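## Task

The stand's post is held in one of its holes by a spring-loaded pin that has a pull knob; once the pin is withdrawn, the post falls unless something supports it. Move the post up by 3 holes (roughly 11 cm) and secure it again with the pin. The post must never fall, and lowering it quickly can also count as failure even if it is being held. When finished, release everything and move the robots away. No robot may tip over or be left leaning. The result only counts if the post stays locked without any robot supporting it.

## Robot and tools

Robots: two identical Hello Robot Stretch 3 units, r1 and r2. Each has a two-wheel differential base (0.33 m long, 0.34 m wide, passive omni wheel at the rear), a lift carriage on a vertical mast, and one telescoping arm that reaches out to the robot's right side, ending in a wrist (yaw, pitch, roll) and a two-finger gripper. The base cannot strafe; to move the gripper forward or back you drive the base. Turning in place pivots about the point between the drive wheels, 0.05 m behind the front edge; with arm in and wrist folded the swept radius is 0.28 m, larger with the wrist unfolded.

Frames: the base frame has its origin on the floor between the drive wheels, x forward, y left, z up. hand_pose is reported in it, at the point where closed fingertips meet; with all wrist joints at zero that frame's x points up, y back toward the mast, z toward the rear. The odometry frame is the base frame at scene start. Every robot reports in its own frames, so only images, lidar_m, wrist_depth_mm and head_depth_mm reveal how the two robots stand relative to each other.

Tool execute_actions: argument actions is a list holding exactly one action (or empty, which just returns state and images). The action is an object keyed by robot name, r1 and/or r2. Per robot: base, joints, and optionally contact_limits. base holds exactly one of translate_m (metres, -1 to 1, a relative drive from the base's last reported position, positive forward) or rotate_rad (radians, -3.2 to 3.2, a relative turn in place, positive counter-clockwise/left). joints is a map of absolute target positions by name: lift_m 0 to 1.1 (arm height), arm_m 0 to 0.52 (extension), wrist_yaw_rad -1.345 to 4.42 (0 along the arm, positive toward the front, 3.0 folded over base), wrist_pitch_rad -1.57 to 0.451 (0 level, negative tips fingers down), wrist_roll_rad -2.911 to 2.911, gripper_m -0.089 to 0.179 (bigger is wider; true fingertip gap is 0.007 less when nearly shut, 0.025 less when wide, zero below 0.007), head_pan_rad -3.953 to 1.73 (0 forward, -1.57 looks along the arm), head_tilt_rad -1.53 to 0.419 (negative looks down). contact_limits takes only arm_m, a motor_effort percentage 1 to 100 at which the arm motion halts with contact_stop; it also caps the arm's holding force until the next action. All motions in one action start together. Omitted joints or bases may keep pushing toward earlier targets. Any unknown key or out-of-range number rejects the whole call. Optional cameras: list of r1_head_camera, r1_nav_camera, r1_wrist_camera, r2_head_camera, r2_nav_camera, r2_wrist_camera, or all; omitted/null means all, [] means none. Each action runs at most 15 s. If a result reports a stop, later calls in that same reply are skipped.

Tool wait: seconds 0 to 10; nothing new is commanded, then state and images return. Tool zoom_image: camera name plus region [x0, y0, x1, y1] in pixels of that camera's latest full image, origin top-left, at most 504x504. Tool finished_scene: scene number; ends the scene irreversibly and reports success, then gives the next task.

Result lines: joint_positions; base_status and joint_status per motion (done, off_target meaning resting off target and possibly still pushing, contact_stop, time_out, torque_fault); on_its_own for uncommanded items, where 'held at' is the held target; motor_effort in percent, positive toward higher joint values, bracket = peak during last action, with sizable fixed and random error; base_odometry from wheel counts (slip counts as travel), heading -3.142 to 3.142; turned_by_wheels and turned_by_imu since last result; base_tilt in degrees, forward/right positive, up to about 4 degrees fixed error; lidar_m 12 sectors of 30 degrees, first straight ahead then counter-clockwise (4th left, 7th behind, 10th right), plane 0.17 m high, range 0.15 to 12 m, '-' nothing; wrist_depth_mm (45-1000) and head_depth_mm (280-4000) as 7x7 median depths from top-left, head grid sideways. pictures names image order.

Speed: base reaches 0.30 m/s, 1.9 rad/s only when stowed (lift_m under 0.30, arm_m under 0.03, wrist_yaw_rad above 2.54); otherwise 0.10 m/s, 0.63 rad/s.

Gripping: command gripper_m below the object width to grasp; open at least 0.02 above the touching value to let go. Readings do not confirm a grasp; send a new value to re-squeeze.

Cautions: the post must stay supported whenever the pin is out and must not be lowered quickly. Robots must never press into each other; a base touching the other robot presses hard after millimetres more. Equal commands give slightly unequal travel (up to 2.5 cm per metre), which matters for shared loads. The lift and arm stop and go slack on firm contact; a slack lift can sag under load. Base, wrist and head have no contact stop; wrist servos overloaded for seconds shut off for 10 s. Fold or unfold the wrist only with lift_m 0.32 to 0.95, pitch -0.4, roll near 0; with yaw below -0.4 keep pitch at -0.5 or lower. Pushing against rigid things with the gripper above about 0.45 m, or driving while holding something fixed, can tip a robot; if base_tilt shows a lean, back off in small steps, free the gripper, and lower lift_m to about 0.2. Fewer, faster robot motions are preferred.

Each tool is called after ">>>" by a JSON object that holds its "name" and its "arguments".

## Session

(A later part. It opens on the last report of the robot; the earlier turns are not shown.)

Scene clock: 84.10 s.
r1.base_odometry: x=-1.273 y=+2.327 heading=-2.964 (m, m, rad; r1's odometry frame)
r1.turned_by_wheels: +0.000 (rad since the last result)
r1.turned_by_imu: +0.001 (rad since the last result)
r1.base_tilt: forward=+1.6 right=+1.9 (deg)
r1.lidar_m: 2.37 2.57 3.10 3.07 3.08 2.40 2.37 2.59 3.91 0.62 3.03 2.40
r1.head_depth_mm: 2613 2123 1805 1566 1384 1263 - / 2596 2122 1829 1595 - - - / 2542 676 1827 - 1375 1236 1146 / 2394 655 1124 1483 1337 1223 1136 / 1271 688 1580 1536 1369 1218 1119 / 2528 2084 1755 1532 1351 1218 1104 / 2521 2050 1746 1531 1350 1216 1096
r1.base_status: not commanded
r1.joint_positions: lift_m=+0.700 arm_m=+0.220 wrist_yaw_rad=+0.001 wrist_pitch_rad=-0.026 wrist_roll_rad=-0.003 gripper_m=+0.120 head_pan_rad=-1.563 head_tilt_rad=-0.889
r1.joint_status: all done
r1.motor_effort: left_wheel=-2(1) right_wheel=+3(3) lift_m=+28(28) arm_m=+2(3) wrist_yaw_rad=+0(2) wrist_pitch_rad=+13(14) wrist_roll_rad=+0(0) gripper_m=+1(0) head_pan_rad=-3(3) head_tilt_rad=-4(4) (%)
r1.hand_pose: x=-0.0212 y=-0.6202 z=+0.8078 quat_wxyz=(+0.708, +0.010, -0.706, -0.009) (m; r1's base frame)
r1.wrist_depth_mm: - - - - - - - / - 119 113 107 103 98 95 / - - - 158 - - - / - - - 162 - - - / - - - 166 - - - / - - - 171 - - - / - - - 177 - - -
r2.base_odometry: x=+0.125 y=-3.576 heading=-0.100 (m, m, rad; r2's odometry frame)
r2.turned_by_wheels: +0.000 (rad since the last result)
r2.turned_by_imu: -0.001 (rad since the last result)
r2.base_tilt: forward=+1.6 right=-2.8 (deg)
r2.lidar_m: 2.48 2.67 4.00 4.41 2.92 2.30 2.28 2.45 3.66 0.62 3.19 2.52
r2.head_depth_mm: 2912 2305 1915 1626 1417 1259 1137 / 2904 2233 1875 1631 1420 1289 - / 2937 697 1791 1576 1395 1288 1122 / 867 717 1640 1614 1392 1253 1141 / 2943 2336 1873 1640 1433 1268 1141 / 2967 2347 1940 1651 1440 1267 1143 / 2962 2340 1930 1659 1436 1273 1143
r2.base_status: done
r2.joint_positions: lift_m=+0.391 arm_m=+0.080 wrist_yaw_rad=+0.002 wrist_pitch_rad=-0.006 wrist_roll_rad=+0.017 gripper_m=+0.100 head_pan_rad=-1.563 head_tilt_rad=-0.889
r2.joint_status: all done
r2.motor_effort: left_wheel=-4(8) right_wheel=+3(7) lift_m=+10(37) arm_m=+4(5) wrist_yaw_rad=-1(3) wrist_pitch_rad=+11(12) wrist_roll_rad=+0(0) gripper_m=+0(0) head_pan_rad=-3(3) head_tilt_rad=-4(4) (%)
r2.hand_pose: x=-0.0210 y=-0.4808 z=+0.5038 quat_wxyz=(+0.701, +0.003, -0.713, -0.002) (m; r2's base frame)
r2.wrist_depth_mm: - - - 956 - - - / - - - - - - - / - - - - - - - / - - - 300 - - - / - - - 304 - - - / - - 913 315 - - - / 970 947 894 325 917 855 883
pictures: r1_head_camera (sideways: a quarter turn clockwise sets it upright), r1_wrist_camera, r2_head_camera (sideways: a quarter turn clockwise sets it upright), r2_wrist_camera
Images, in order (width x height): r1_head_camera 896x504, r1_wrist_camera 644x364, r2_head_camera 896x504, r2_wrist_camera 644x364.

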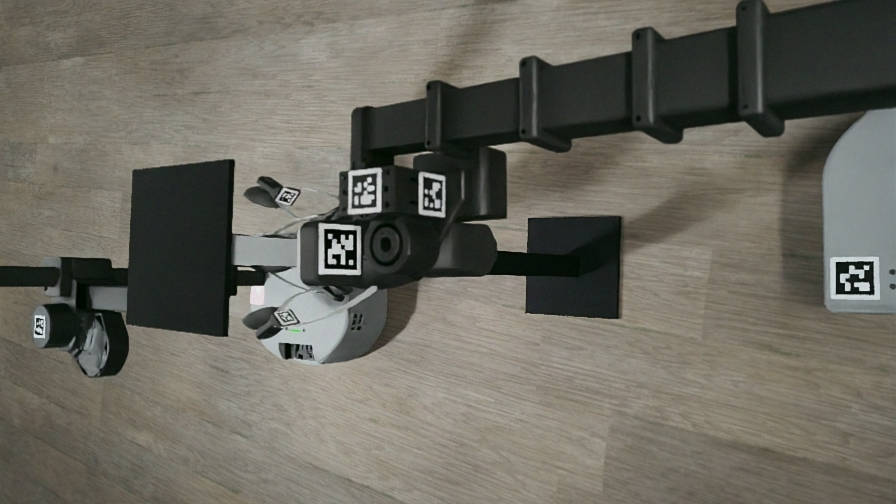

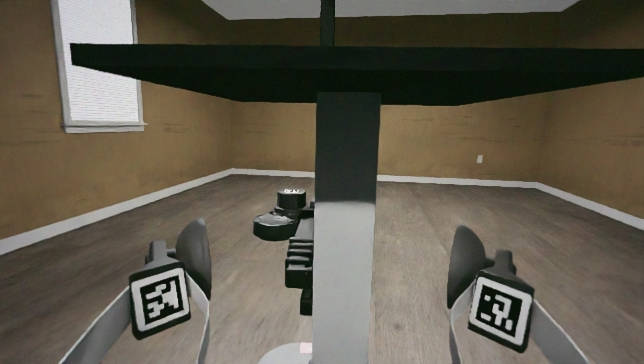

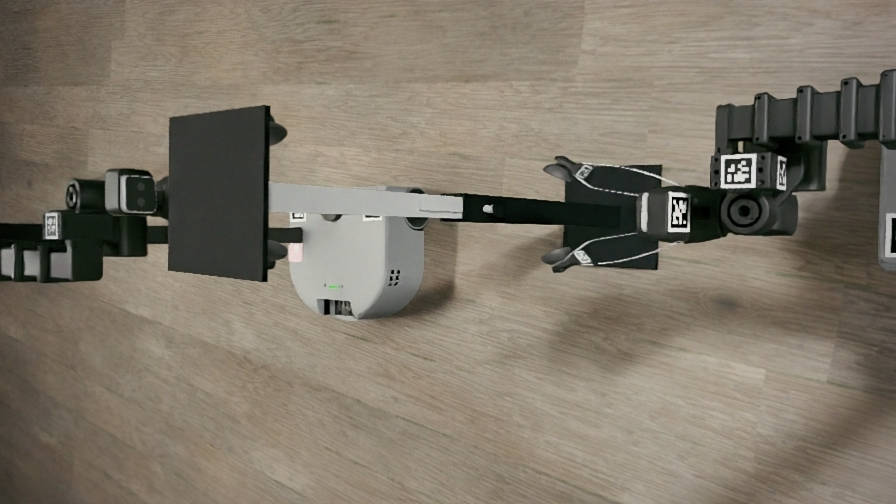

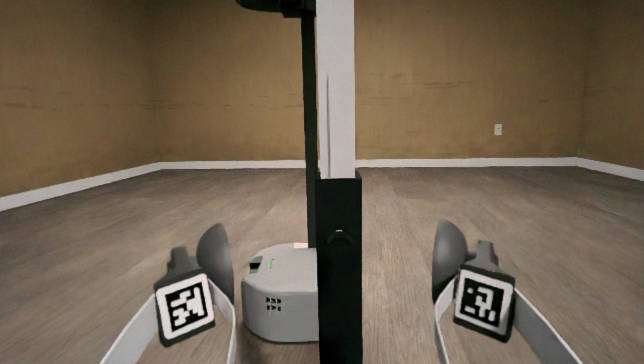

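>>> {"name": "execute_actions", "arguments": {"actions": [{"r1":{"base":{"translate_m":-0.007},"joints":{"arm_m":0.242,"lift_m":0.74,"gripper_m":0.07}},"r2":{"joints":{"lift_m":0.36,"arm_m":0.15,"gripper_m":0.08}}}], "cameras": ["r2_head_camera","r1_wrist_camera","r2_wrist_camera"]}}

>>> {"name": "zoom_image", "arguments": {"camera": "r2_head_camera", "region": [400,130,640,290]}}

Scene clock: 96.10 s.
r1.base_odometry: x=-1.266 y=+2.329 heading=-2.964 (m, m, rad; r1's odometry frame)
r1.turned_by_wheels: +0.000 (rad since the last result)
r1.turned_by_imu: +0.001 (rad since the last result)
r1.base_tilt: forward=+1.7 right=+1.9 (deg)
r1.lidar_m: 2.38 2.57 3.09 3.07 3.06 2.40 2.37 2.58 3.90 0.62 3.04 2.41
r1.head_depth_mm: 2630 2130 1807 1592 1409 - - / 2596 2128 1889 - - 1239 1135 / 2567 694 1904 1498 1378 1234 1149 / 2472 646 - 1492 1346 1227 1151 / 1308 675 1590 1556 1367 1213 1116 / 2532 2087 1764 1541 1361 1209 1114 / 2500 2083 1764 1523 1345 1208 1097
r1.base_status: done
r1.joint_positions: lift_m=+0.740 arm_m=+0.242 wrist_yaw_rad=+0.001 wrist_pitch_rad=-0.026 wrist_roll_rad=-0.003 gripper_m=+0.070 head_pan_rad=-1.563 head_tilt_rad=-0.889
r1.joint_status: all done
r1.motor_effort: left_wheel=-1(4) right_wheel=+3(6) lift_m=+28(30) arm_m=+2(3) wrist_yaw_rad=-1(0) wrist_pitch_rad=+13(13) wrist_roll_rad=+0(0) gripper_m=-1(90) head_pan_rad=-4(4) head_tilt_rad=-4(3) (%)
r1.hand_pose: x=-0.0212 y=-0.6423 z=+0.8478 quat_wxyz=(+0.708, +0.010, -0.706, -0.009) (m; r1's base frame)
r1.wrist_depth_mm: - - - - - - - / - - - - - - - / - - - - - - - / - 103 106 110 114 119 - / - - 76 75 74 73 72 / - - - 146 - - - / - - - 152 - - -
r2.base_odometry: x=+0.125 y=-3.576 heading=-0.100 (m, m, rad; r2's odometry frame)
r2.turned_by_wheels: +0.000 (rad since the last result)
r2.turned_by_imu: -0.001 (rad since the last result)
r2.base_tilt: forward=+1.6 right=-2.9 (deg)
r2.lidar_m: 2.48 2.68 4.01 4.41 2.93 2.31 2.27 2.45 3.64 0.62 3.21 2.52
r2.head_depth_mm: 2910 2314 1916 1627 1423 1265 1138 / 2911 2250 1872 1636 1426 1284 1152 / 2808 696 1782 1572 1412 - 1144 / 816 719 1648 1611 1427 1263 1141 / 2954 2326 1887 1648 1430 1267 1140 / 2939 2328 1940 1655 1436 1271 1142 / 2960 2360 1936 1655 1451 1269 1149
r2.base_status: not commanded
r2.joint_positions: lift_m=+0.361 arm_m=+0.150 wrist_yaw_rad=+0.002 wrist_pitch_rad=-0.005 wrist_roll_rad=+0.017 gripper_m=+0.080 head_pan_rad=-1.563 head_tilt_rad=-0.889
r2.joint_status: all done
r2.motor_effort: left_wheel=-4(4) right_wheel=+3(3) lift_m=+10(10) arm_m=+4(7) wrist_yaw_rad=-2(1) wrist_pitch_rad=+11(11) wrist_roll_rad=+0(0) gripper_m=+0(85) head_pan_rad=-3(3) head_tilt_rad=-3(4) (%)
r2.hand_pose: x=-0.0210 y=-0.5508 z=+0.4741 quat_wxyz=(+0.701, +0.003, -0.713, -0.002) (m; r2's base frame)
r2.wrist_depth_mm: - - - 217 - - - / - - - 223 - - - / - - - 226 - - - / - - - 228 - - - / - - - 233 - - - / - - 818 240 - - - / 890 890 800 247 851 820 846
pictures: r1_wrist_camera, r2_head_camera (sideways: a quarter turn clockwise sets it upright), r2_wrist_camera
Images, in order (width x height): r1_wrist_camera 644x364, r2_head_camera 896x504, r2_wrist_camera 644x364.

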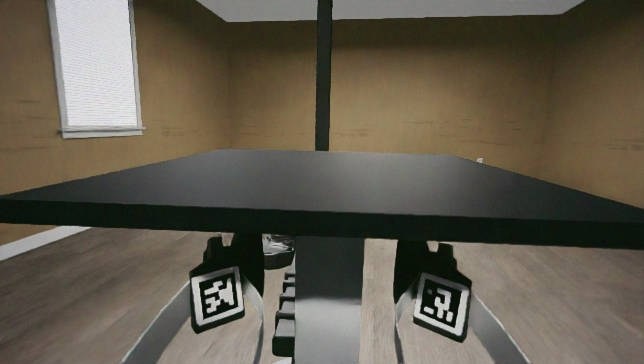

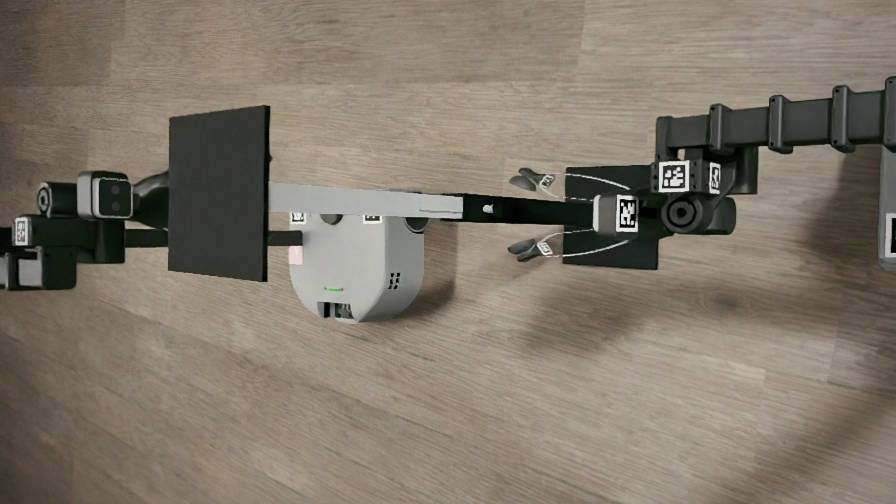

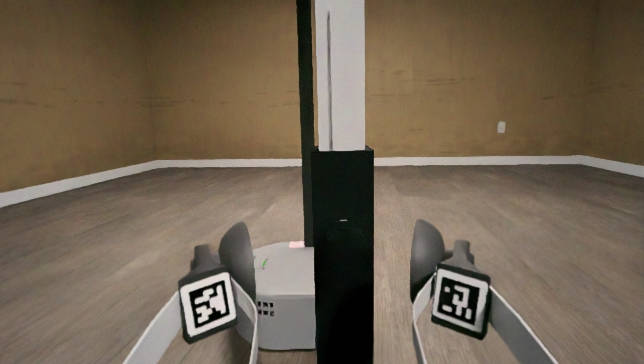

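Region (400, 130, 640, 290) of r2_head_camera's 896x504 image, scaled by 2.100, with more detail than that image has.

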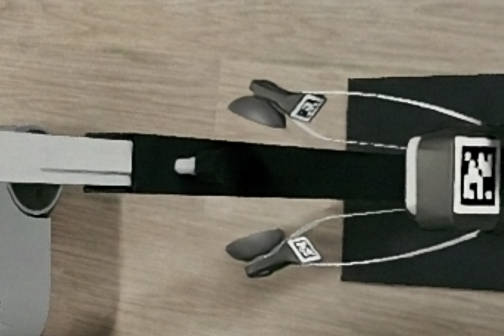

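>>> {"name": "execute_actions", "arguments": {"actions": [{"r1":{"joints":{"gripper_m":-0.04}},"r2":{"base":{"translate_m":-0.006},"joints":{"lift_m":0.353,"arm_m":0.185,"gripper_m":0.065}}}], "cameras": ["r2_head_camera","r1_wrist_camera","r2_wrist_camera"]}}

>>> {"name": "zoom_image", "arguments": {"camera": "r2_wrist_camera", "region": [220,160,460,340]}}

Scene clock: 104.07 s.
r1.base_odometry: x=-1.266 y=+2.329 heading=-2.964 (m, m, rad; r1's odometry frame)
r1.turned_by_wheels: +0.000 (rad since the last result)
r1.turned_by_imu: +0.001 (rad since the last result)
r1.base_tilt: forward=+1.6 right=+1.9 (deg)
r1.lidar_m: 2.38 2.58 3.09 3.06 3.03 2.39 2.37 2.59 3.90 0.62 3.04 2.41
r1.head_depth_mm: 2634 2137 1801 1584 1408 - - / 2592 2112 1891 - - 1232 1129 / 2581 693 - 1496 1374 1234 1136 / 2460 644 - 1497 1342 1218 1135 / 1308 668 1577 1538 1354 1225 1118 / 2513 2064 1773 1540 1360 1220 1100 / 2473 2055 1750 1534 1349 1213 1094
r1.base_status: not commanded
r1.joint_positions: lift_m=+0.740 arm_m=+0.242 wrist_yaw_rad=+0.001 wrist_pitch_rad=-0.025 wrist_roll_rad=-0.003 gripper_m=-0.039 head_pan_rad=-1.563 head_tilt_rad=-0.889
r1.joint_status: all done
r1.motor_effort: left_wheel=-1(1) right_wheel=+3(3) lift_m=+28(28) arm_m=-7(7) wrist_yaw_rad=-1(1) wrist_pitch_rad=+13(13) wrist_roll_rad=+0(0) gripper_m=-25(100) head_pan_rad=-3(4) head_tilt_rad=-4(4) (%)
r1.hand_pose: x=-0.0213 y=-0.6430 z=+0.8480 quat_wxyz=(+0.708, +0.009, -0.706, -0.009) (m; r1's base frame)
r1.wrist_depth_mm: - - - - - - - / - - - - - - - / - - - - - - - / - 103 107 111 115 119 - / - - 73 73 71 70 70 / - - - 144 - - - / - - - 149 - - -
r2.base_odometry: x=+0.119 y=-3.575 heading=-0.100 (m, m, rad; r2's odometry frame)
r2.turned_by_wheels: +0.000 (rad since the last result)
r2.turned_by_imu: -0.001 (rad since the last result)
r2.base_tilt: forward=+1.6 right=-2.8 (deg)
r2.lidar_m: 2.49 2.68 4.00 4.41 2.91 2.30 2.27 2.44 3.65 0.62 3.19 2.52
r2.head_depth_mm: 2899 2305 1901 1643 1428 1263 1136 / 2887 2226 1922 1627 1428 1265 1153 / 2808 695 1785 1609 1430 1223 1145 / 803 698 1650 1607 1421 1268 1141 / 2837 2342 1886 1644 1439 1267 1142 / 2957 2344 1929 1647 1439 1274 1145 / 2966 2352 1943 1653 1444 1279 1145
r2.base_status: done
r2.joint_positions: lift_m=+0.354 arm_m=+0.185 wrist_yaw_rad=+0.002 wrist_pitch_rad=-0.005 wrist_roll_rad=+0.017 gripper_m=+0.065 head_pan_rad=-1.563 head_tilt_rad=-0.889
r2.joint_status: all done
r2.motor_effort: left_wheel=-4(12) right_wheel=+2(6) lift_m=+11(8) arm_m=+4(5) wrist_yaw_rad=-1(1) wrist_pitch_rad=+11(11) wrist_roll_rad=+0(0) gripper_m=+0(69) head_pan_rad=-2(3) head_tilt_rad=-4(3) (%)
r2.hand_pose: x=-0.0211 y=-0.5858 z=+0.4671 quat_wxyz=(+0.701, +0.003, -0.713, -0.001) (m; r2's base frame)
r2.wrist_depth_mm: - - - 184 - - - / - - - 187 - - - / - - - 193 - - - / - - - 190 - - - / - - - 192 - - - / - - - 200 - - - / 930 916 810 206 842 837 834
pictures: r1_wrist_camera, r2_head_camera (sideways: a quarter turn clockwise sets it upright), r2_wrist_camera
Images, in order (width x height): r1_wrist_camera 644x364, r2_head_camera 896x504, r2_wrist_camera 644x364.

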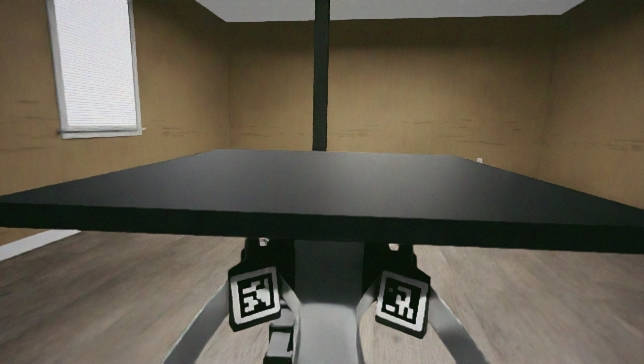

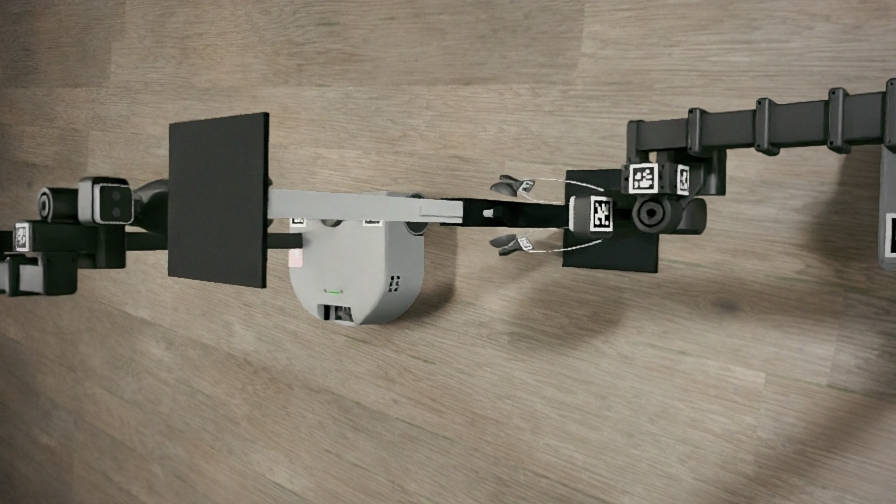

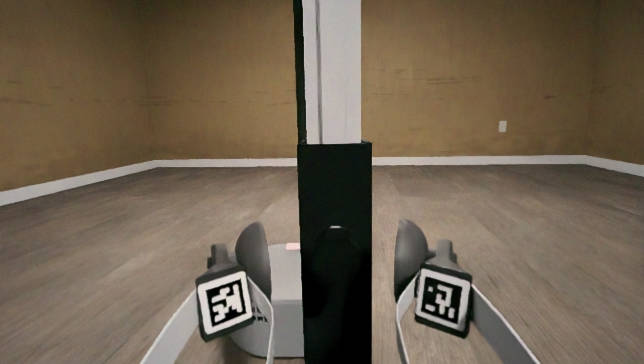

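Region (220, 160, 460, 340) of r2_wrist_camera's 644x364 image, scaled by 2.100; it fills the top 378 rows of this view, and the rest is white.

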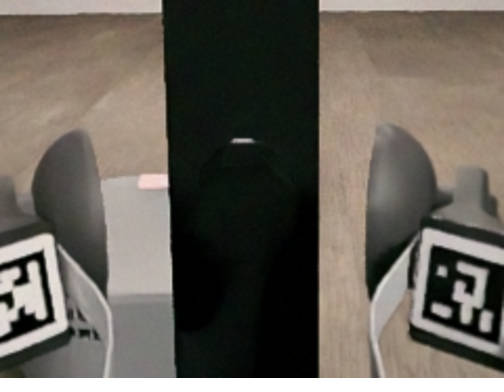

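Closing on the knob while r1 takes up some of the post's weight, then pulling.

>>> {"name": "execute_actions", "arguments": {"actions": [{"r1":{"joints":{"lift_m":0.746,"arm_m":0.244}},"r2":{"joints":{"gripper_m":-0.04}}}], "cameras": ["r2_wrist_camera"]}}

>>> {"name": "execute_actions", "arguments": {"actions": [{"r2":{"joints":{"arm_m":0.17}}}], "cameras": ["r2_head_camera","r1_wrist_camera","r2_wrist_camera"]}}

Scene clock: 115.43 s.
r1.base_odometry: x=-1.266 y=+2.329 heading=-2.964 (m, m, rad; r1's odometry frame)
r1.turned_by_wheels: +0.000 (rad since the last result)
r1.turned_by_imu: +0.001 (rad since the last result)
r1.base_tilt: forward=+1.7 right=+1.9 (deg)
r1.lidar_m: 2.38 2.58 3.10 3.06 3.04 2.40 2.37 2.58 3.91 0.62 3.05 2.41
r1.head_depth_mm: 2646 2180 1801 1602 1437 - - / 2618 2144 1881 - 1355 1228 1126 / 2576 695 - 1518 1377 1225 1142 / 2502 645 - 1491 1337 1230 1139 / 1312 666 1570 1539 1370 1226 1124 / 2477 2053 1749 1536 1353 1222 1100 / 2495 2032 1747 1526 1347 1222 1099
r1.base_status: not commanded
r1.joint_positions: lift_m=+0.746 arm_m=+0.244 wrist_yaw_rad=+0.001 wrist_pitch_rad=-0.045 wrist_roll_rad=-0.003 gripper_m=-0.029 head_pan_rad=-1.563 head_tilt_rad=-0.889
r1.joint_status: all done
r1.on_its_own: gripper_m is held at -0.030, not at your -0.040, by its stall guard, which is not easing now
r1.motor_effort: left_wheel=-1(1) right_wheel=+2(3) lift_m=+31(32) arm_m=-3(6) wrist_yaw_rad=+0(0) wrist_pitch_rad=+22(24) wrist_roll_rad=+0(0) gripper_m=-20(22) head_pan_rad=-4(4) head_tilt_rad=-4(4) (%)
r1.hand_pose: x=-0.0213 y=-0.6440 z=+0.8487 quat_wxyz=(+0.708, +0.017, -0.706, -0.016) (m; r1's base frame)
r1.wrist_depth_mm: - - - - - - - / - - - - - - - / - - - - - - - / - 109 112 115 119 123 - / - 75 73 72 70 69 69 / - - - 143 - - - / - - - 149 - - -
r2.base_odometry: x=+0.119 y=-3.575 heading=-0.100 (m, m, rad; r2's odometry frame)
r2.turned_by_wheels: +0.000 (rad since the last result)
r2.turned_by_imu: -0.001 (rad since the last result)
r2.base_tilt: forward=+1.6 right=-2.9 (deg)
r2.lidar_m: 2.49 2.68 4.03 4.40 2.91 2.30 2.27 2.44 3.64 0.61 3.19 2.52
r2.head_depth_mm: 2884 2315 1906 1629 1420 1265 1135 / 2914 2246 1908 1628 1430 1268 1155 / 2801 694 1784 1603 1428 1225 1147 / 787 699 1638 1604 1420 1267 1140 / 2855 2342 1899 1643 1432 1267 1140 / 2952 2347 1935 1638 1437 1271 1146 / 2965 2349 1944 1650 1430 1273 1140
r2.base_status: not commanded
r2.joint_positions: lift_m=+0.354 arm_m=+0.185 wrist_yaw_rad=-0.004 wrist_pitch_rad=-0.005 wrist_roll_rad=+0.017 gripper_m=-0.039 head_pan_rad=-1.563 head_tilt_rad=-0.889
r2.joint_status: all done
r2.motor_effort: left_wheel=-5(5) right_wheel=+5(5) lift_m=+11(11) arm_m=+1(4) wrist_yaw_rad=+4(4) wrist_pitch_rad=+11(11) wrist_roll_rad=+0(0) gripper_m=-27(100) head_pan_rad=-2(3) head_tilt_rad=-4(4) (%)
r2.hand_pose: x=-0.0224 y=-0.5860 z=+0.4671 quat_wxyz=(+0.701, +0.001, -0.713, -0.003) (m; r2's base frame)
r2.wrist_depth_mm: - - - 184 - - - / - - - 188 - - - / - - - 191 - - - / - - - 188 - - - / - - - 191 - - - / - - - 199 - - - / 908 857 787 205 811 835 806
pictures: r2_wrist_camera
Images, in order (width x height): r2_wrist_camera 644x364.

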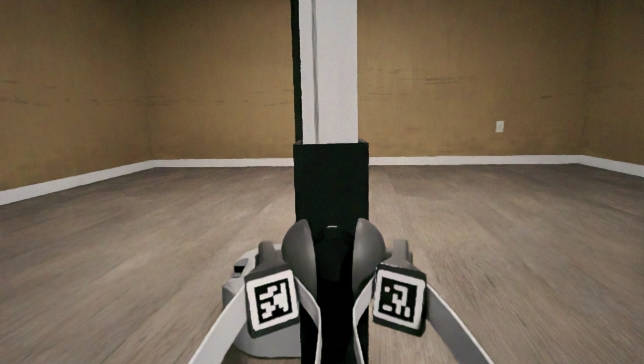

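Scene clock: 116.37 s.
r1.base_odometry: x=-1.266 y=+2.329 heading=-2.964 (m, m, rad; r1's odometry frame)
r1.turned_by_wheels: +0.000 (rad since the last result)
r1.turned_by_imu: +0.000 (rad since the last result)
r1.base_tilt: forward=+1.6 right=+2.0 (deg)
r1.lidar_m: 2.38 2.58 3.11 3.06 3.03 2.41 2.37 2.58 3.93 0.62 3.04 2.41
r1.head_depth_mm: 2628 2144 1806 1619 1432 - - / 2608 2124 1902 - 1366 1238 1125 / 2540 693 - 1514 1376 1232 1147 / 2481 647 - 1496 1336 1219 1140 / 1314 671 1588 1543 1368 1220 1122 / 2506 2074 1762 1539 1359 1218 1109 / 2506 2052 1750 1523 1346 1214 1096
r1.base_status: not commanded
r1.joint_positions: lift_m=+0.746 arm_m=+0.244 wrist_yaw_rad=+0.001 wrist_pitch_rad=-0.045 wrist_roll_rad=-0.003 gripper_m=-0.029 head_pan_rad=-1.563 head_tilt_rad=-0.889
r1.joint_status: not commanded
r1.on_its_own: gripper_m is held at -0.030, not at your -0.040, by its stall guard, which is not easing now
r1.motor_effort: left_wheel=-1(1) right_wheel=+2(2) lift_m=+31(31) arm_m=-3(4) wrist_yaw_rad=+0(1) wrist_pitch_rad=+22(22) wrist_roll_rad=+0(0) gripper_m=-23(22) head_pan_rad=-4(4) head_tilt_rad=-4(4) (%)
r1.hand_pose: x=-0.0213 y=-0.6440 z=+0.8487 quat_wxyz=(+0.708, +0.017, -0.706, -0.016) (m; r1's base frame)
r1.wrist_depth_mm: - - - - - - - / - - - - - - - / - - - - - - - / - 108 112 115 119 123 - / - 75 73 71 70 69 69 / - - - 143 - - - / - - - 149 - - -
r2.base_odometry: x=+0.119 y=-3.575 heading=-0.100 (m, m, rad; r2's odometry frame)
r2.turned_by_wheels: +0.000 (rad since the last result)
r2.turned_by_imu: +0.000 (rad since the last result)
r2.base_tilt: forward=+1.6 right=-2.9 (deg)
r2.lidar_m: 2.49 2.68 4.00 4.41 2.91 2.30 2.27 2.44 3.65 0.62 3.19 2.52
r2.head_depth_mm: 2904 2297 1911 1646 1428 1257 1134 / 2907 2257 1912 1632 1430 1265 1153 / 2823 696 1780 1597 1421 1223 1146 / 790 698 1650 1604 1419 1262 1137 / 2836 2349 1885 1643 1429 1272 1144 / 2946 2338 1938 1655 1429 1275 1141 / 2976 2329 1941 1662 1433 1270 1143
r2.base_status: not commanded
r2.joint_positions: lift_m=+0.354 arm_m=+0.170 wrist_yaw_rad=-0.004 wrist_pitch_rad=-0.005 wrist_roll_rad=+0.017 gripper_m=-0.036 head_pan_rad=-1.563 head_tilt_rad=-0.889
r2.joint_status: all done
r2.motor_effort: left_wheel=-5(5) right_wheel=+5(5) lift_m=+11(11) arm_m=-4(10) wrist_yaw_rad=+3(4) wrist_pitch_rad=+11(11) wrist_roll_rad=+0(0) gripper_m=-22(27) head_pan_rad=-3(3) head_tilt_rad=-4(4) (%)
r2.hand_pose: x=-0.0224 y=-0.5714 z=+0.4671 quat_wxyz=(+0.701, +0.001, -0.713, -0.003) (m; r2's base frame)
r2.wrist_depth_mm: - - - 197 - - - / - - - 202 - - - / - - - 205 - - - / - - - 205 - - - / - - - 205 - - - / - - - - - - - / 880 871 823 222 800 841 818
pictures: r1_wrist_camera, r2_head_camera (sideways: a quarter turn clockwise sets it upright), r2_wrist_camera
Images, in order (width x height): r1_wrist_camera 644x364, r2_head_camera 896x504, r2_wrist_camera 644x364.

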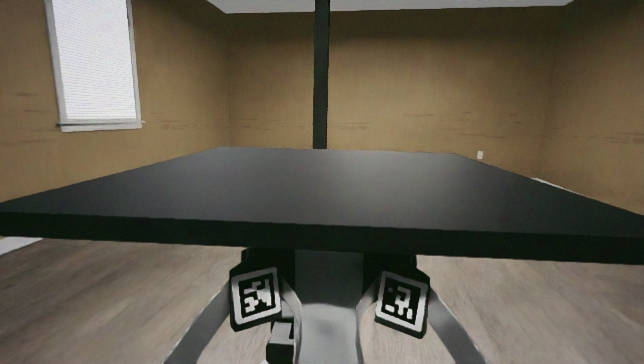

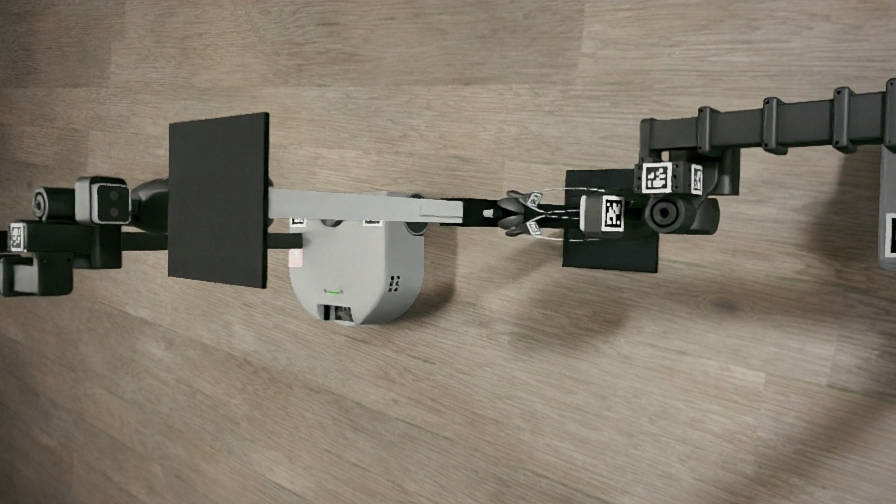

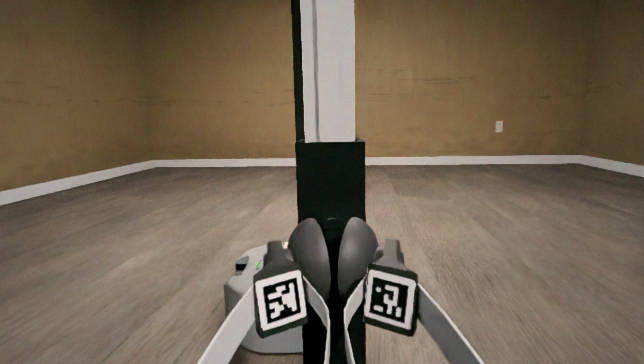

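The grip slid off the knob; regrasping deeper.

>>> {"name": "execute_actions", "arguments": {"actions": [{"r2":{"joints":{"gripper_m":0.055}}}], "cameras": []}}

>>> {"name": "execute_actions", "arguments": {"actions": [{"r2":{"joints":{"arm_m":0.198,"lift_m":0.356}}}], "cameras": []}}

>>> {"name": "execute_actions", "arguments": {"actions": [{"r2":{"joints":{"gripper_m":-0.035}}}], "cameras": ["r2_wrist_camera"]}}

>>> {"name": "execute_actions", "arguments": {"actions": [{"r2":{"joints":{"arm_m":0.186}}}], "cameras": ["r2_head_camera","r2_wrist_camera"]}}

>>> {"name": "zoom_image", "arguments": {"camera": "r2_head_camera", "region": [400,150,580,270]}}

Scene clock: 128.73 s.
r1.base_odometry: x=-1.266 y=+2.329 heading=-2.964 (m, m, rad; r1's odometry frame)
r1.turned_by_wheels: +0.000 (rad since the last result)
r1.turned_by_imu: +0.001 (rad since the last result)
r1.base_tilt: forward=+1.6 right=+1.9 (deg)
r1.lidar_m: 2.38 2.57 3.10 3.07 3.04 2.40 2.37 2.58 3.91 0.62 3.03 2.41
r1.head_depth_mm: 2650 2124 1811 1609 1433 - - / 2584 2127 1894 - 1356 1231 1123 / 2583 695 - 1525 1377 1223 1148 / 2510 645 - 1482 1345 1226 1143 / 1315 666 1571 1534 1366 1217 1122 / 2499 2051 1763 1534 1357 1212 1098 / 2504 2068 1760 1518 1344 1213 1102
r1.base_status: not commanded
r1.joint_positions: lift_m=+0.746 arm_m=+0.244 wrist_yaw_rad=+0.001 wrist_pitch_rad=-0.045 wrist_roll_rad=-0.003 gripper_m=-0.029 head_pan_rad=-1.563 head_tilt_rad=-0.889
r1.joint_status: not commanded
r1.on_its_own: gripper_m is held at -0.030, not at your -0.040, by its stall guard, which is not easing now
r1.motor_effort: left_wheel=-1(0) right_wheel=+2(3) lift_m=+31(31) arm_m=-4(3) wrist_yaw_rad=+0(0) wrist_pitch_rad=+23(22) wrist_roll_rad=+0(0) gripper_m=-21(22) head_pan_rad=-3(4) head_tilt_rad=-4(4) (%)
r1.hand_pose: x=-0.0213 y=-0.6440 z=+0.8487 quat_wxyz=(+0.708, +0.017, -0.706, -0.016) (m; r1's base frame)
r1.wrist_depth_mm: - - - - - - - / - - - - - - - / - - - - - - - / - 108 112 116 119 123 - / - 75 72 71 70 69 69 / - - - 143 - - - / - - - 149 - - -
r2.base_odometry: x=+0.119 y=-3.575 heading=-0.100 (m, m, rad; r2's odometry frame)
r2.turned_by_wheels: +0.000 (rad since the last result)
r2.turned_by_imu: +0.000 (rad since the last result)
r2.base_tilt: forward=+1.6 right=-2.8 (deg)
r2.lidar_m: 2.49 2.68 4.00 4.38 2.92 2.30 2.27 2.44 3.65 0.62 3.21 2.53
r2.head_depth_mm: 2908 2310 1917 1627 1423 1261 1135 / 2911 2235 1917 1639 1424 1269 1153 / 2814 695 1787 1599 1409 1222 1147 / 789 697 1643 1607 1420 1257 1138 / 2859 2348 1900 1649 1436 1267 1143 / 2958 2349 1922 1661 1438 1268 1147 / 2974 2357 1939 1651 1437 1272 1147
r2.base_status: not commanded
r2.joint_positions: lift_m=+0.354 arm_m=+0.170 wrist_yaw_rad=-0.003 wrist_pitch_rad=-0.005 wrist_roll_rad=+0.017 gripper_m=+0.055 head_pan_rad=-1.563 head_tilt_rad=-0.889
r2.joint_status: all done
r2.motor_effort: left_wheel=-4(5) right_wheel=+3(5) lift_m=+11(11) arm_m=-4(4) wrist_yaw_rad=+2(3) wrist_pitch_rad=+11(11) wrist_roll_rad=+0(0) gripper_m=+0(97) head_pan_rad=-3(3) head_tilt_rad=-3(4) (%)
r2.hand_pose: x=-0.0221 y=-0.5714 z=+0.4671 quat_wxyz=(+0.701, +0.001, -0.713, -0.003) (m; r2's base frame)
r2.wrist_depth_mm: - - - 198 - - - / - - - 202 - - - / - - - 206 - - - / - - - 203 - - - / - - - 208 - - - / - - - 216 - - - / 892 873 787 222 817 825 845
pictures: none
No camera images: the call's "cameras" was empty. Leave "cameras" out to get every camera's image.

Scene clock: 129.90 s.
r1.base_odometry: x=-1.266 y=+2.329 heading=-2.964 (m, m, rad; r1's odometry frame)
r1.turned_by_wheels: +0.000 (rad since the last result)
r1.turned_by_imu: +0.000 (rad since the last result)
r1.base_tilt: forward=+1.6 right=+1.9 (deg)
r1.lidar_m: 2.38 2.58 3.09 3.07 3.06 2.40 2.37 2.58 3.91 0.62 3.05 2.41
r1.head_depth_mm: 2608 2131 1807 1597 1426 - - / 2570 2115 1871 - 1363 1234 1124 / 2568 695 - 1509 1372 1234 1147 / 2464 645 - 1489 1334 1229 1138 / 1312 668 1565 1532 1369 1222 1123 / 2507 2066 1746 1531 1352 1218 1100 / 2498 2065 1774 1524 1355 1209 1098
r1.base_status: not commanded
r1.joint_positions: lift_m=+0.746 arm_m=+0.244 wrist_yaw_rad=+0.001 wrist_pitch_rad=-0.045 wrist_roll_rad=-0.003 gripper_m=-0.029 head_pan_rad=-1.563 head_tilt_rad=-0.889
r1.joint_status: not commanded
r1.on_its_own: gripper_m is held at -0.030, not at your -0.040, by its stall guard, which is not easing now
r1.motor_effort: left_wheel=+0(1) right_wheel=+2(3) lift_m=+31(31) arm_m=-4(3) wrist_yaw_rad=+0(0) wrist_pitch_rad=+22(22) wrist_roll_rad=+0(0) gripper_m=-22(22) head_pan_rad=-4(4) head_tilt_rad=-4(5) (%)
r1.hand_pose: x=-0.0213 y=-0.6440 z=+0.8487 quat_wxyz=(+0.708, +0.017, -0.706, -0.016) (m; r1's base frame)
r1.wrist_depth_mm: - - - - - - - / - - - - - - - / - - - - - - - / - 108 112 115 119 123 - / - 75 73 72 71 69 69 / - - - 143 - - - / - - - 149 - - -
r2.base_odometry: x=+0.119 y=-3.575 heading=-0.100 (m, m, rad; r2's odometry frame)
r2.turned_by_wheels: +0.000 (rad since the last result)
r2.turned_by_imu: +0.000 (rad since the last result)
r2.base_tilt: forward=+1.6 right=-2.8 (deg)
r2.lidar_m: 2.49 2.68 4.00 4.40 2.91 2.29 2.27 2.44 3.67 0.62 3.22 2.52
r2.head_depth_mm: 2866 2297 1910 1628 1418 1261 1137 / 2911 2244 1918 1629 1428 1269 1151 / 2832 696 1788 1602 1451 1231 1150 / 788 697 1649 1603 1421 1273 1140 / 2836 2331 1887 1638 1433 1266 1142 / 2946 2337 1939 1642 1433 1271 1145 / 2965 2363 1943 1651 1436 1273 1146
r2.base_status: not commanded
r2.joint_positions: lift_m=+0.355 arm_m=+0.198 wrist_yaw_rad=-0.002 wrist_pitch_rad=-0.005 wrist_roll_rad=+0.017 gripper_m=+0.055 head_pan_rad=-1.563 head_tilt_rad=-0.889
r2.joint_status: all done
r2.motor_effort: left_wheel=-4(5) right_wheel=+4(4) lift_m=+40(42) arm_m=+4(5) wrist_yaw_rad=+3(3) wrist_pitch_rad=+11(11) wrist_roll_rad=+0(0) gripper_m=+0(0) head_pan_rad=-2(2) head_tilt_rad=-4(4) (%)
r2.hand_pose: x=-0.0220 y=-0.5988 z=+0.4687 quat_wxyz=(+0.701, +0.001, -0.713, -0.003) (m; r2's base frame)
r2.wrist_depth_mm: - - - 171 - - - / - - - 174 - - - / - - - 179 - - - / - - - 176 - - - / - - - 179 - - - / - - - 186 - - - / 888 884 767 191 823 855 842
pictures: none
No camera images: the call's "cameras" was empty. Leave "cameras" out to get every camera's image.

Scene clock: 131.30 s.
r1.base_odometry: x=-1.266 y=+2.329 heading=-2.964 (m, m, rad; r1's odometry frame)
r1.turned_by_wheels: +0.000 (rad since the last result)
r1.turned_by_imu: +0.000 (rad since the last result)
r1.base_tilt: forward=+1.7 right=+1.9 (deg)
r1.lidar_m: 2.38 2.57 3.10 3.06 3.06 2.40 2.37 2.58 3.92 0.62 3.04 2.41
r1.head_depth_mm: 2628 2145 1814 1598 1435 - - / 2579 2122 1883 - 1365 1242 1120 / 2561 694 - 1515 1380 1238 1153 / 2477 647 - 1489 1345 1222 1149 / 1313 669 1554 1547 1367 1223 1124 / 2484 2061 1760 1547 1359 1220 1100 / 2503 2052 1767 1510 1352 1204 1102
r1.base_status: not commanded
r1.joint_positions: lift_m=+0.746 arm_m=+0.244 wrist_yaw_rad=+0.001 wrist_pitch_rad=-0.045 wrist_roll_rad=-0.003 gripper_m=-0.029 head_pan_rad=-1.563 head_tilt_rad=-0.889
r1.joint_status: not commanded
r1.on_its_own: gripper_m is held at -0.030, not at your -0.040, by its stall guard, which is not easing now
r1.motor_effort: left_wheel=-1(1) right_wheel=+2(3) lift_m=+31(31) arm_m=-3(3) wrist_yaw_rad=+0(0) wrist_pitch_rad=+22(22) wrist_roll_rad=+0(0) gripper_m=-21(21) head_pan_rad=-4(4) head_tilt_rad=-4(3) (%)
r1.hand_pose: x=-0.0213 y=-0.6440 z=+0.8487 quat_wxyz=(+0.708, +0.017, -0.706, -0.016) (m; r1's base frame)
r1.wrist_depth_mm: - - - - - - - / - - - - - - - / - - - - - - - / - 109 112 115 119 123 - / - 75 73 71 70 69 69 / - - - 143 - - - / - - - 149 - - -
r2.base_odometry: x=+0.119 y=-3.575 heading=-0.100 (m, m, rad; r2's odometry frame)
r2.turned_by_wheels: +0.000 (rad since the last result)
r2.turned_by_imu: +0.000 (rad since the last result)
r2.base_tilt: forward=+1.6 right=-2.8 (deg)
r2.lidar_m: 2.49 2.69 4.02 4.41 2.91 2.30 2.27 2.45 3.62 0.62 3.19 2.52
r2.head_depth_mm: 2881 2307 1910 1639 1418 1259 1135 / 2898 2233 1934 1643 1428 1269 1153 / 2809 697 1799 1605 1450 1226 1156 / 787 697 1638 1601 1420 1261 1142 / 2841 2327 1878 1646 1432 1267 1143 / 2938 2342 1930 1663 1434 1278 1149 / 2976 2356 1949 1664 1443 1275 1149
r2.base_status: not commanded
r2.joint_positions: lift_m=+0.355 arm_m=+0.198 wrist_yaw_rad=-0.005 wrist_pitch_rad=-0.005 wrist_roll_rad=+0.017 gripper_m=-0.034 head_pan_rad=-1.563 head_tilt_rad=-0.889
r2.joint_status: all done
r2.motor_effort: left_wheel=-5(5) right_wheel=+5(4) lift_m=+40(40) arm_m=+4(4) wrist_yaw_rad=+5(5) wrist_pitch_rad=+11(11) wrist_roll_rad=+0(0) gripper_m=-28(100) head_pan_rad=-2(3) head_tilt_rad=-4(3) (%)
r2.hand_pose: x=-0.0227 y=-0.5988 z=+0.4687 quat_wxyz=(+0.701, +0.000, -0.713, -0.004) (m; r2's base frame)
r2.wrist_depth_mm: - - - 170 - - - / - - - 177 - - - / - - - 178 - - - / - - - 176 - - - / - - - 180 - - - / - - - 147 - - - / 867 879 808 191 825 854 849
pictures: r2_wrist_camera
Images, in order (width x height): r2_wrist_camera 644x364.

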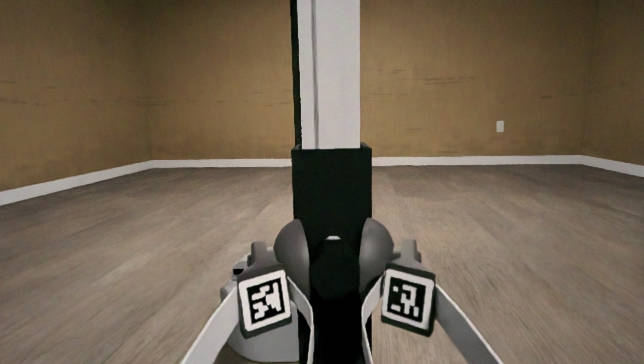

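Scene clock: 132.30 s.
r1.base_odometry: x=-1.266 y=+2.329 heading=-2.964 (m, m, rad; r1's odometry frame)
r1.turned_by_wheels: +0.000 (rad since the last result)
r1.turned_by_imu: +0.000 (rad since the last result)
r1.base_tilt: forward=+1.6 right=+2.0 (deg)
r1.lidar_m: 2.38 2.58 3.11 3.07 3.06 2.40 2.37 2.58 3.90 0.62 3.04 2.41
r1.head_depth_mm: 2647 2123 1815 1602 1444 - - / 2632 2120 1879 - 1340 1245 1128 / 2587 694 - 1508 1363 1230 1149 / 2467 645 - 1474 1336 1226 1141 / 1328 667 1577 1552 1359 1223 1120 / 2494 2057 1749 1517 1362 1211 1104 / 2478 2029 1749 1525 1360 1213 1104
r1.base_status: not commanded
r1.joint_positions: lift_m=+0.746 arm_m=+0.244 wrist_yaw_rad=+0.001 wrist_pitch_rad=-0.045 wrist_roll_rad=-0.003 gripper_m=-0.029 head_pan_rad=-1.563 head_tilt_rad=-0.889
r1.joint_status: not commanded
r1.on_its_own: gripper_m is held at -0.030, not at your -0.040, by its stall guard, which is not easing now
r1.motor_effort: left_wheel=-1(1) right_wheel=+2(2) lift_m=+31(31) arm_m=-4(3) wrist_yaw_rad=-1(0) wrist_pitch_rad=+22(22) wrist_roll_rad=+0(0) gripper_m=-21(22) head_pan_rad=-4(4) head_tilt_rad=-5(3) (%)
r1.hand_pose: x=-0.0213 y=-0.6440 z=+0.8487 quat_wxyz=(+0.708, +0.017, -0.706, -0.016) (m; r1's base frame)
r1.wrist_depth_mm: - - - - - - - / - - - - - - - / - - - - - - - / - 108 112 115 119 123 - / - 75 73 71 71 69 69 / - - - 144 - - - / - - - 149 - - -
r2.base_odometry: x=+0.119 y=-3.575 heading=-0.100 (m, m, rad; r2's odometry frame)
r2.turned_by_wheels: +0.000 (rad since the last result)
r2.turned_by_imu: +0.000 (rad since the last result)
r2.base_tilt: forward=+1.6 right=-2.8 (deg)
r2.lidar_m: 2.49 2.68 4.00 4.41 2.91 2.30 2.27 2.45 3.66 0.62 3.17 2.52
r2.head_depth_mm: 2905 2311 1906 1632 1425 1263 1137 / 2903 2250 1905 1629 1423 1264 1154 / 2784 697 1786 1603 1435 1224 1149 / 788 698 1652 1604 1423 1264 1138 / 2838 2338 1878 1645 1436 1265 1141 / 2956 2335 1929 1650 1438 1279 1146 / 2963 2364 1950 1654 1435 1278 1144
r2.base_status: not commanded
r2.joint_positions: lift_m=+0.355 arm_m=+0.187 wrist_yaw_rad=-0.005 wrist_pitch_rad=-0.003 wrist_roll_rad=+0.017 gripper_m=-0.031 head_pan_rad=-1.563 head_tilt_rad=-0.889
r2.joint_status: all done
r2.motor_effort: left_wheel=-4(6) right_wheel=+3(5) lift_m=+40(40) arm_m=-9(14) wrist_yaw_rad=+6(5) wrist_pitch_rad=+10(11) wrist_roll_rad=+0(0) gripper_m=-23(28) head_pan_rad=-3(3) head_tilt_rad=-4(4) (%)
r2.hand_pose: x=-0.0227 y=-0.5878 z=+0.4692 quat_wxyz=(+0.701, +0.000, -0.713, -0.003) (m; r2's base frame)
r2.wrist_depth_mm: - - - 182 - - - / - - - 186 - - - / - - - 187 - - - / - - - 187 - - - / - - - 190 - - - / - - - 157 - - - / 903 878 799 204 831 836 845
pictures: r2_head_camera (sideways: a quarter turn clockwise sets it upright), r2_wrist_camera
Images, in order (width x height): r2_head_camera 896x504, r2_wrist_camera 644x364.

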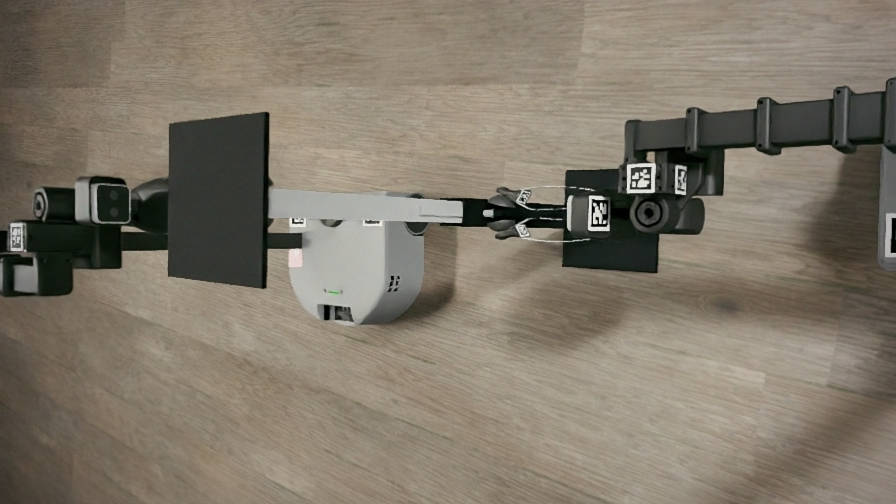

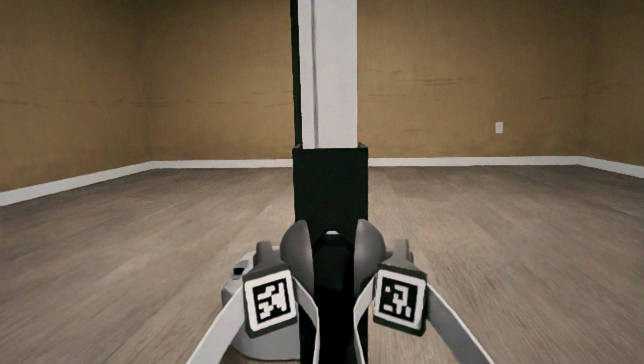

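Region (400, 150, 580, 270) of r2_head_camera's 896x504 image, scaled by 2.800, with more detail than that image has.

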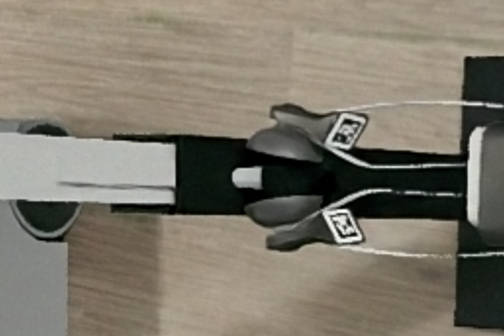

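>>> {"name": "execute_actions", "arguments": {"actions": [{"r1":{"joints":{"lift_m":0.751}},"r2":{"joints":{"gripper_m":0.05}}}], "cameras": ["r2_head_camera"]}}

>>> {"name": "execute_actions", "arguments": {"actions": [{"r1":{"joints":{"lift_m":0.756}},"r2":{"joints":{"arm_m":0.200}}}], "cameras": ["r2_head_camera","r1_wrist_camera"]}}

Scene clock: 147.17 s.
r1.base_odometry: x=-1.266 y=+2.329 heading=-2.964 (m, m, rad; r1's odometry frame)
r1.turned_by_wheels: +0.000 (rad since the last result)
r1.turned_by_imu: +0.001 (rad since the last result)
r1.base_tilt: forward=+1.7 right=+1.9 (deg)
r1.lidar_m: 2.38 2.58 3.10 3.06 3.04 2.39 2.37 2.58 3.93 0.62 3.04 2.41
r1.head_depth_mm: 2622 2127 1801 1605 1432 - - / 2610 2117 1892 - 1370 1234 1121 / 2614 693 - 1498 1378 1227 1147 / 2456 642 - 1491 1348 1230 1139 / 1316 667 1569 1542 1370 1221 1126 / 2506 2053 1753 1541 1360 1223 1095 / 2478 2067 1747 1527 1347 1215 1102
r1.base_status: not commanded
r1.joint_positions: lift_m=+0.751 arm_m=+0.244 wrist_yaw_rad=+0.001 wrist_pitch_rad=-0.063 wrist_roll_rad=-0.003 gripper_m=-0.029 head_pan_rad=-1.563 head_tilt_rad=-0.889
r1.joint_status: all done
r1.on_its_own: gripper_m is held at -0.030, not at your -0.040, by its stall guard, which is not easing now
r1.motor_effort: left_wheel=+0(1) right_wheel=+3(2) lift_m=+32(32) arm_m=-4(4) wrist_yaw_rad=+0(0) wrist_pitch_rad=+31(32) wrist_roll_rad=+0(0) gripper_m=-22(22) head_pan_rad=-3(3) head_tilt_rad=-4(5) (%)
r1.hand_pose: x=-0.0213 y=-0.6434 z=+0.8491 quat_wxyz=(+0.708, +0.023, -0.706, -0.022) (m; r1's base frame)
r1.wrist_depth_mm: - - - - - - - / - - - - - - - / - - - - - - - / - 112 115 118 122 126 - / - 74 74 72 71 72 73 / - - - 144 - - - / - - - 151 - - -
r2.base_odometry: x=+0.119 y=-3.575 heading=-0.100 (m, m, rad; r2's odometry frame)
r2.turned_by_wheels: +0.000 (rad since the last result)
r2.turned_by_imu: +0.000 (rad since the last result)
r2.base_tilt: forward=+1.6 right=-2.9 (deg)
r2.lidar_m: 2.48 2.68 3.99 4.41 2.91 2.30 2.27 2.44 3.65 0.62 3.21 2.53
r2.head_depth_mm: 2896 2307 1915 1634 1423 1264 1138 / 2903 2239 1916 1630 1431 1263 1151 / 2809 694 1791 1602 1431 1224 1145 / 783 696 1646 1604 1419 1268 1143 / 2854 2337 1879 1641 1442 1271 1142 / 2965 2316 1930 1652 1440 1278 1144 / 2973 2338 1943 1650 1434 1270 1142
r2.base_status: not commanded
r2.joint_positions: lift_m=+0.355 arm_m=+0.186 wrist_yaw_rad=-0.003 wrist_pitch_rad=-0.003 wrist_roll_rad=+0.017 gripper_m=+0.050 head_pan_rad=-1.563 head_tilt_rad=-0.889
r2.joint_status: all done
r2.motor_effort: left_wheel=-4(4) right_wheel=+3(3) lift_m=+40(40) arm_m=-4(8) wrist_yaw_rad=+3(6) wrist_pitch_rad=+10(10) wrist_roll_rad=+0(0) gripper_m=+0(98) head_pan_rad=-3(2) head_tilt_rad=-4(4) (%)
r2.hand_pose: x=-0.0221 y=-0.5874 z=+0.4692 quat_wxyz=(+0.701, +0.000, -0.713, -0.002) (m; r2's base frame)
r2.wrist_depth_mm: - - - 183 - - - / - - - 186 - - - / - - - 189 - - - / - - - 188 - - - / - - - 191 - - - / - - - 198 - - - / 912 863 796 204 849 852 836
pictures: r2_head_camera (sideways: a quarter turn clockwise sets it upright)
Images, in order (width x height): r2_head_camera 896x504.

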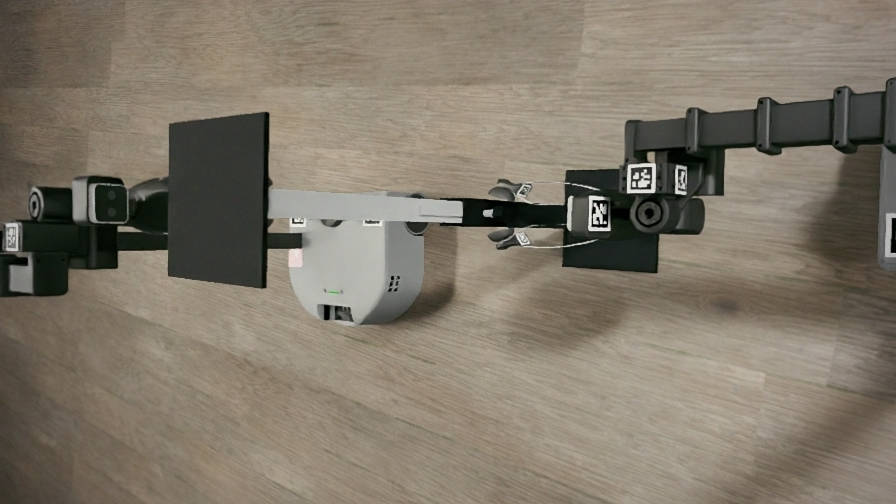

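Scene clock: 148.10 s.
r1.base_odometry: x=-1.266 y=+2.329 heading=-2.964 (m, m, rad; r1's odometry frame)
r1.turned_by_wheels: +0.000 (rad since the last result)
r1.turned_by_imu: +0.000 (rad since the last result)
r1.base_tilt: forward=+1.6 right=+2.0 (deg)
r1.lidar_m: 2.38 2.58 3.10 3.06 3.04 2.40 2.37 2.59 3.92 0.62 3.04 2.41
r1.head_depth_mm: 2620 2125 1820 1591 - - - / 2608 2129 1914 - 1380 1237 1126 / 2529 697 - 1513 1375 1234 1142 / 2502 651 - 1494 1336 1225 1142 / 1311 666 1553 1540 1366 1222 1122 / 2491 2071 1747 1530 1352 1214 1094 / 2512 2040 1761 1531 1357 1210 1100
r1.base_status: not commanded
r1.joint_positions: lift_m=+0.756 arm_m=+0.244 wrist_yaw_rad=+0.001 wrist_pitch_rad=-0.080 wrist_roll_rad=-0.003 gripper_m=-0.029 head_pan_rad=-1.563 head_tilt_rad=-0.889
r1.joint_status: all done
r1.on_its_own: gripper_m is held at -0.030, not at your -0.040, by its stall guard, which is not easing now; wrist_pitch_rad is at rest, and its effort (+40) is outside its rest range (-20 to +32)
r1.motor_effort: left_wheel=-1(1) right_wheel=+2(2) lift_m=+33(34) arm_m=-4(4) wrist_yaw_rad=+0(0) wrist_pitch_rad=+40(41) wrist_roll_rad=+0(0) gripper_m=-20(21) head_pan_rad=-3(4) head_tilt_rad=-4(3) (%)
r1.hand_pose: x=-0.0213 y=-0.6427 z=+0.8497 quat_wxyz=(+0.708, +0.029, -0.705, -0.028) (m; r1's base frame)
r1.wrist_depth_mm: - - - - - - - / - - - - - - - / - - - - - - - / - 116 118 122 125 128 - / - 74 73 74 75 76 77 / - - - 145 - - - / - - - 152 - - -
r2.base_odometry: x=+0.119 y=-3.575 heading=-0.100 (m, m, rad; r2's odometry frame)
r2.turned_by_wheels: +0.000 (rad since the last result)
r2.turned_by_imu: +0.000 (rad since the last result)
r2.base_tilt: forward=+1.6 right=-2.8 (deg)
r2.lidar_m: 2.49 2.68 4.00 4.40 2.91 2.31 2.27 2.44 3.67 0.62 3.20 2.52
r2.head_depth_mm: 2879 2295 1917 1631 1422 1260 1135 / 2878 2256 1899 1624 1423 1261 1151 / 2713 696 1782 1603 1455 1226 1155 / 784 696 1636 1607 1421 1268 1140 / 2837 2343 1884 1645 1433 1267 1139 / 2954 2340 1934 1647 1434 1273 1142 / 2948 2359 1943 1649 1439 1275 1145
r2.base_status: not commanded
r2.joint_positions: lift_m=+0.355 arm_m=+0.200 wrist_yaw_rad=-0.002 wrist_pitch_rad=-0.003 wrist_roll_rad=+0.017 gripper_m=+0.050 head_pan_rad=-1.563 head_tilt_rad=-0.889
r2.joint_status: all done
r2.motor_effort: left_wheel=-4(3) right_wheel=+3(4) lift_m=+40(40) arm_m=+4(5) wrist_yaw_rad=+2(3) wrist_pitch_rad=+10(10) wrist_roll_rad=+0(0) gripper_m=+0(0) head_pan_rad=-3(3) head_tilt_rad=-4(3) (%)
r2.hand_pose: x=-0.0220 y=-0.6009 z=+0.4692 quat_wxyz=(+0.701, +0.000, -0.713, -0.002) (m; r2's base frame)
r2.wrist_depth_mm: - - - 169 - - - / - - - 172 - - - / - - - 176 - - - / - - - 174 - - - / - - - 178 - - - / - - - 180 - - - / 877 899 777 190 873 812 843
pictures: r1_wrist_camera, r2_head_camera (sideways: a quarter turn clockwise sets it upright)
Images, in order (width x height): r1_wrist_camera 644x364, r2_head_camera 896x504.

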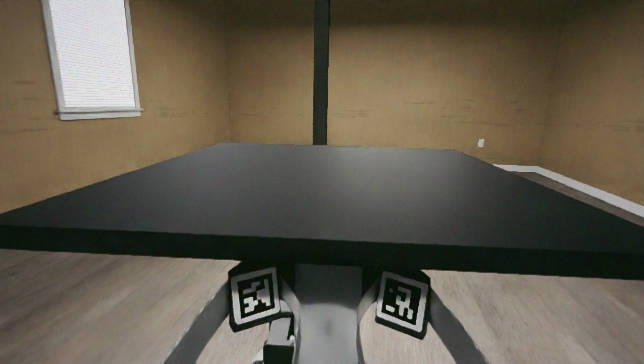

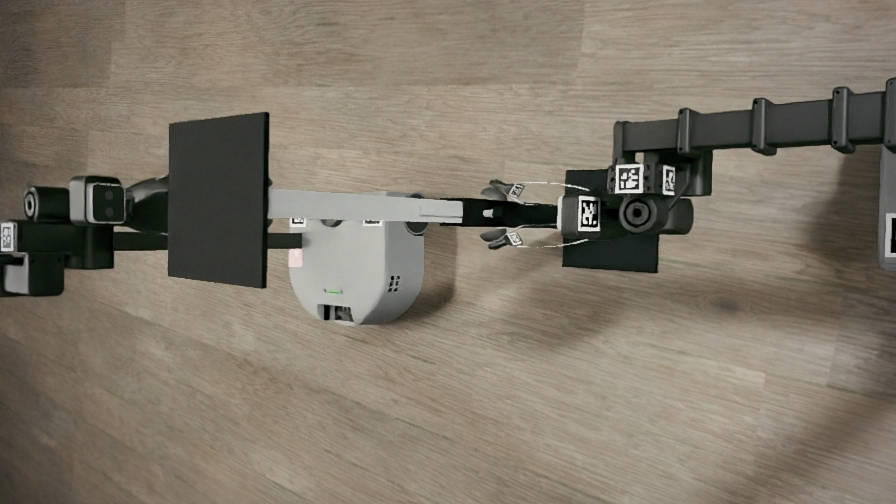

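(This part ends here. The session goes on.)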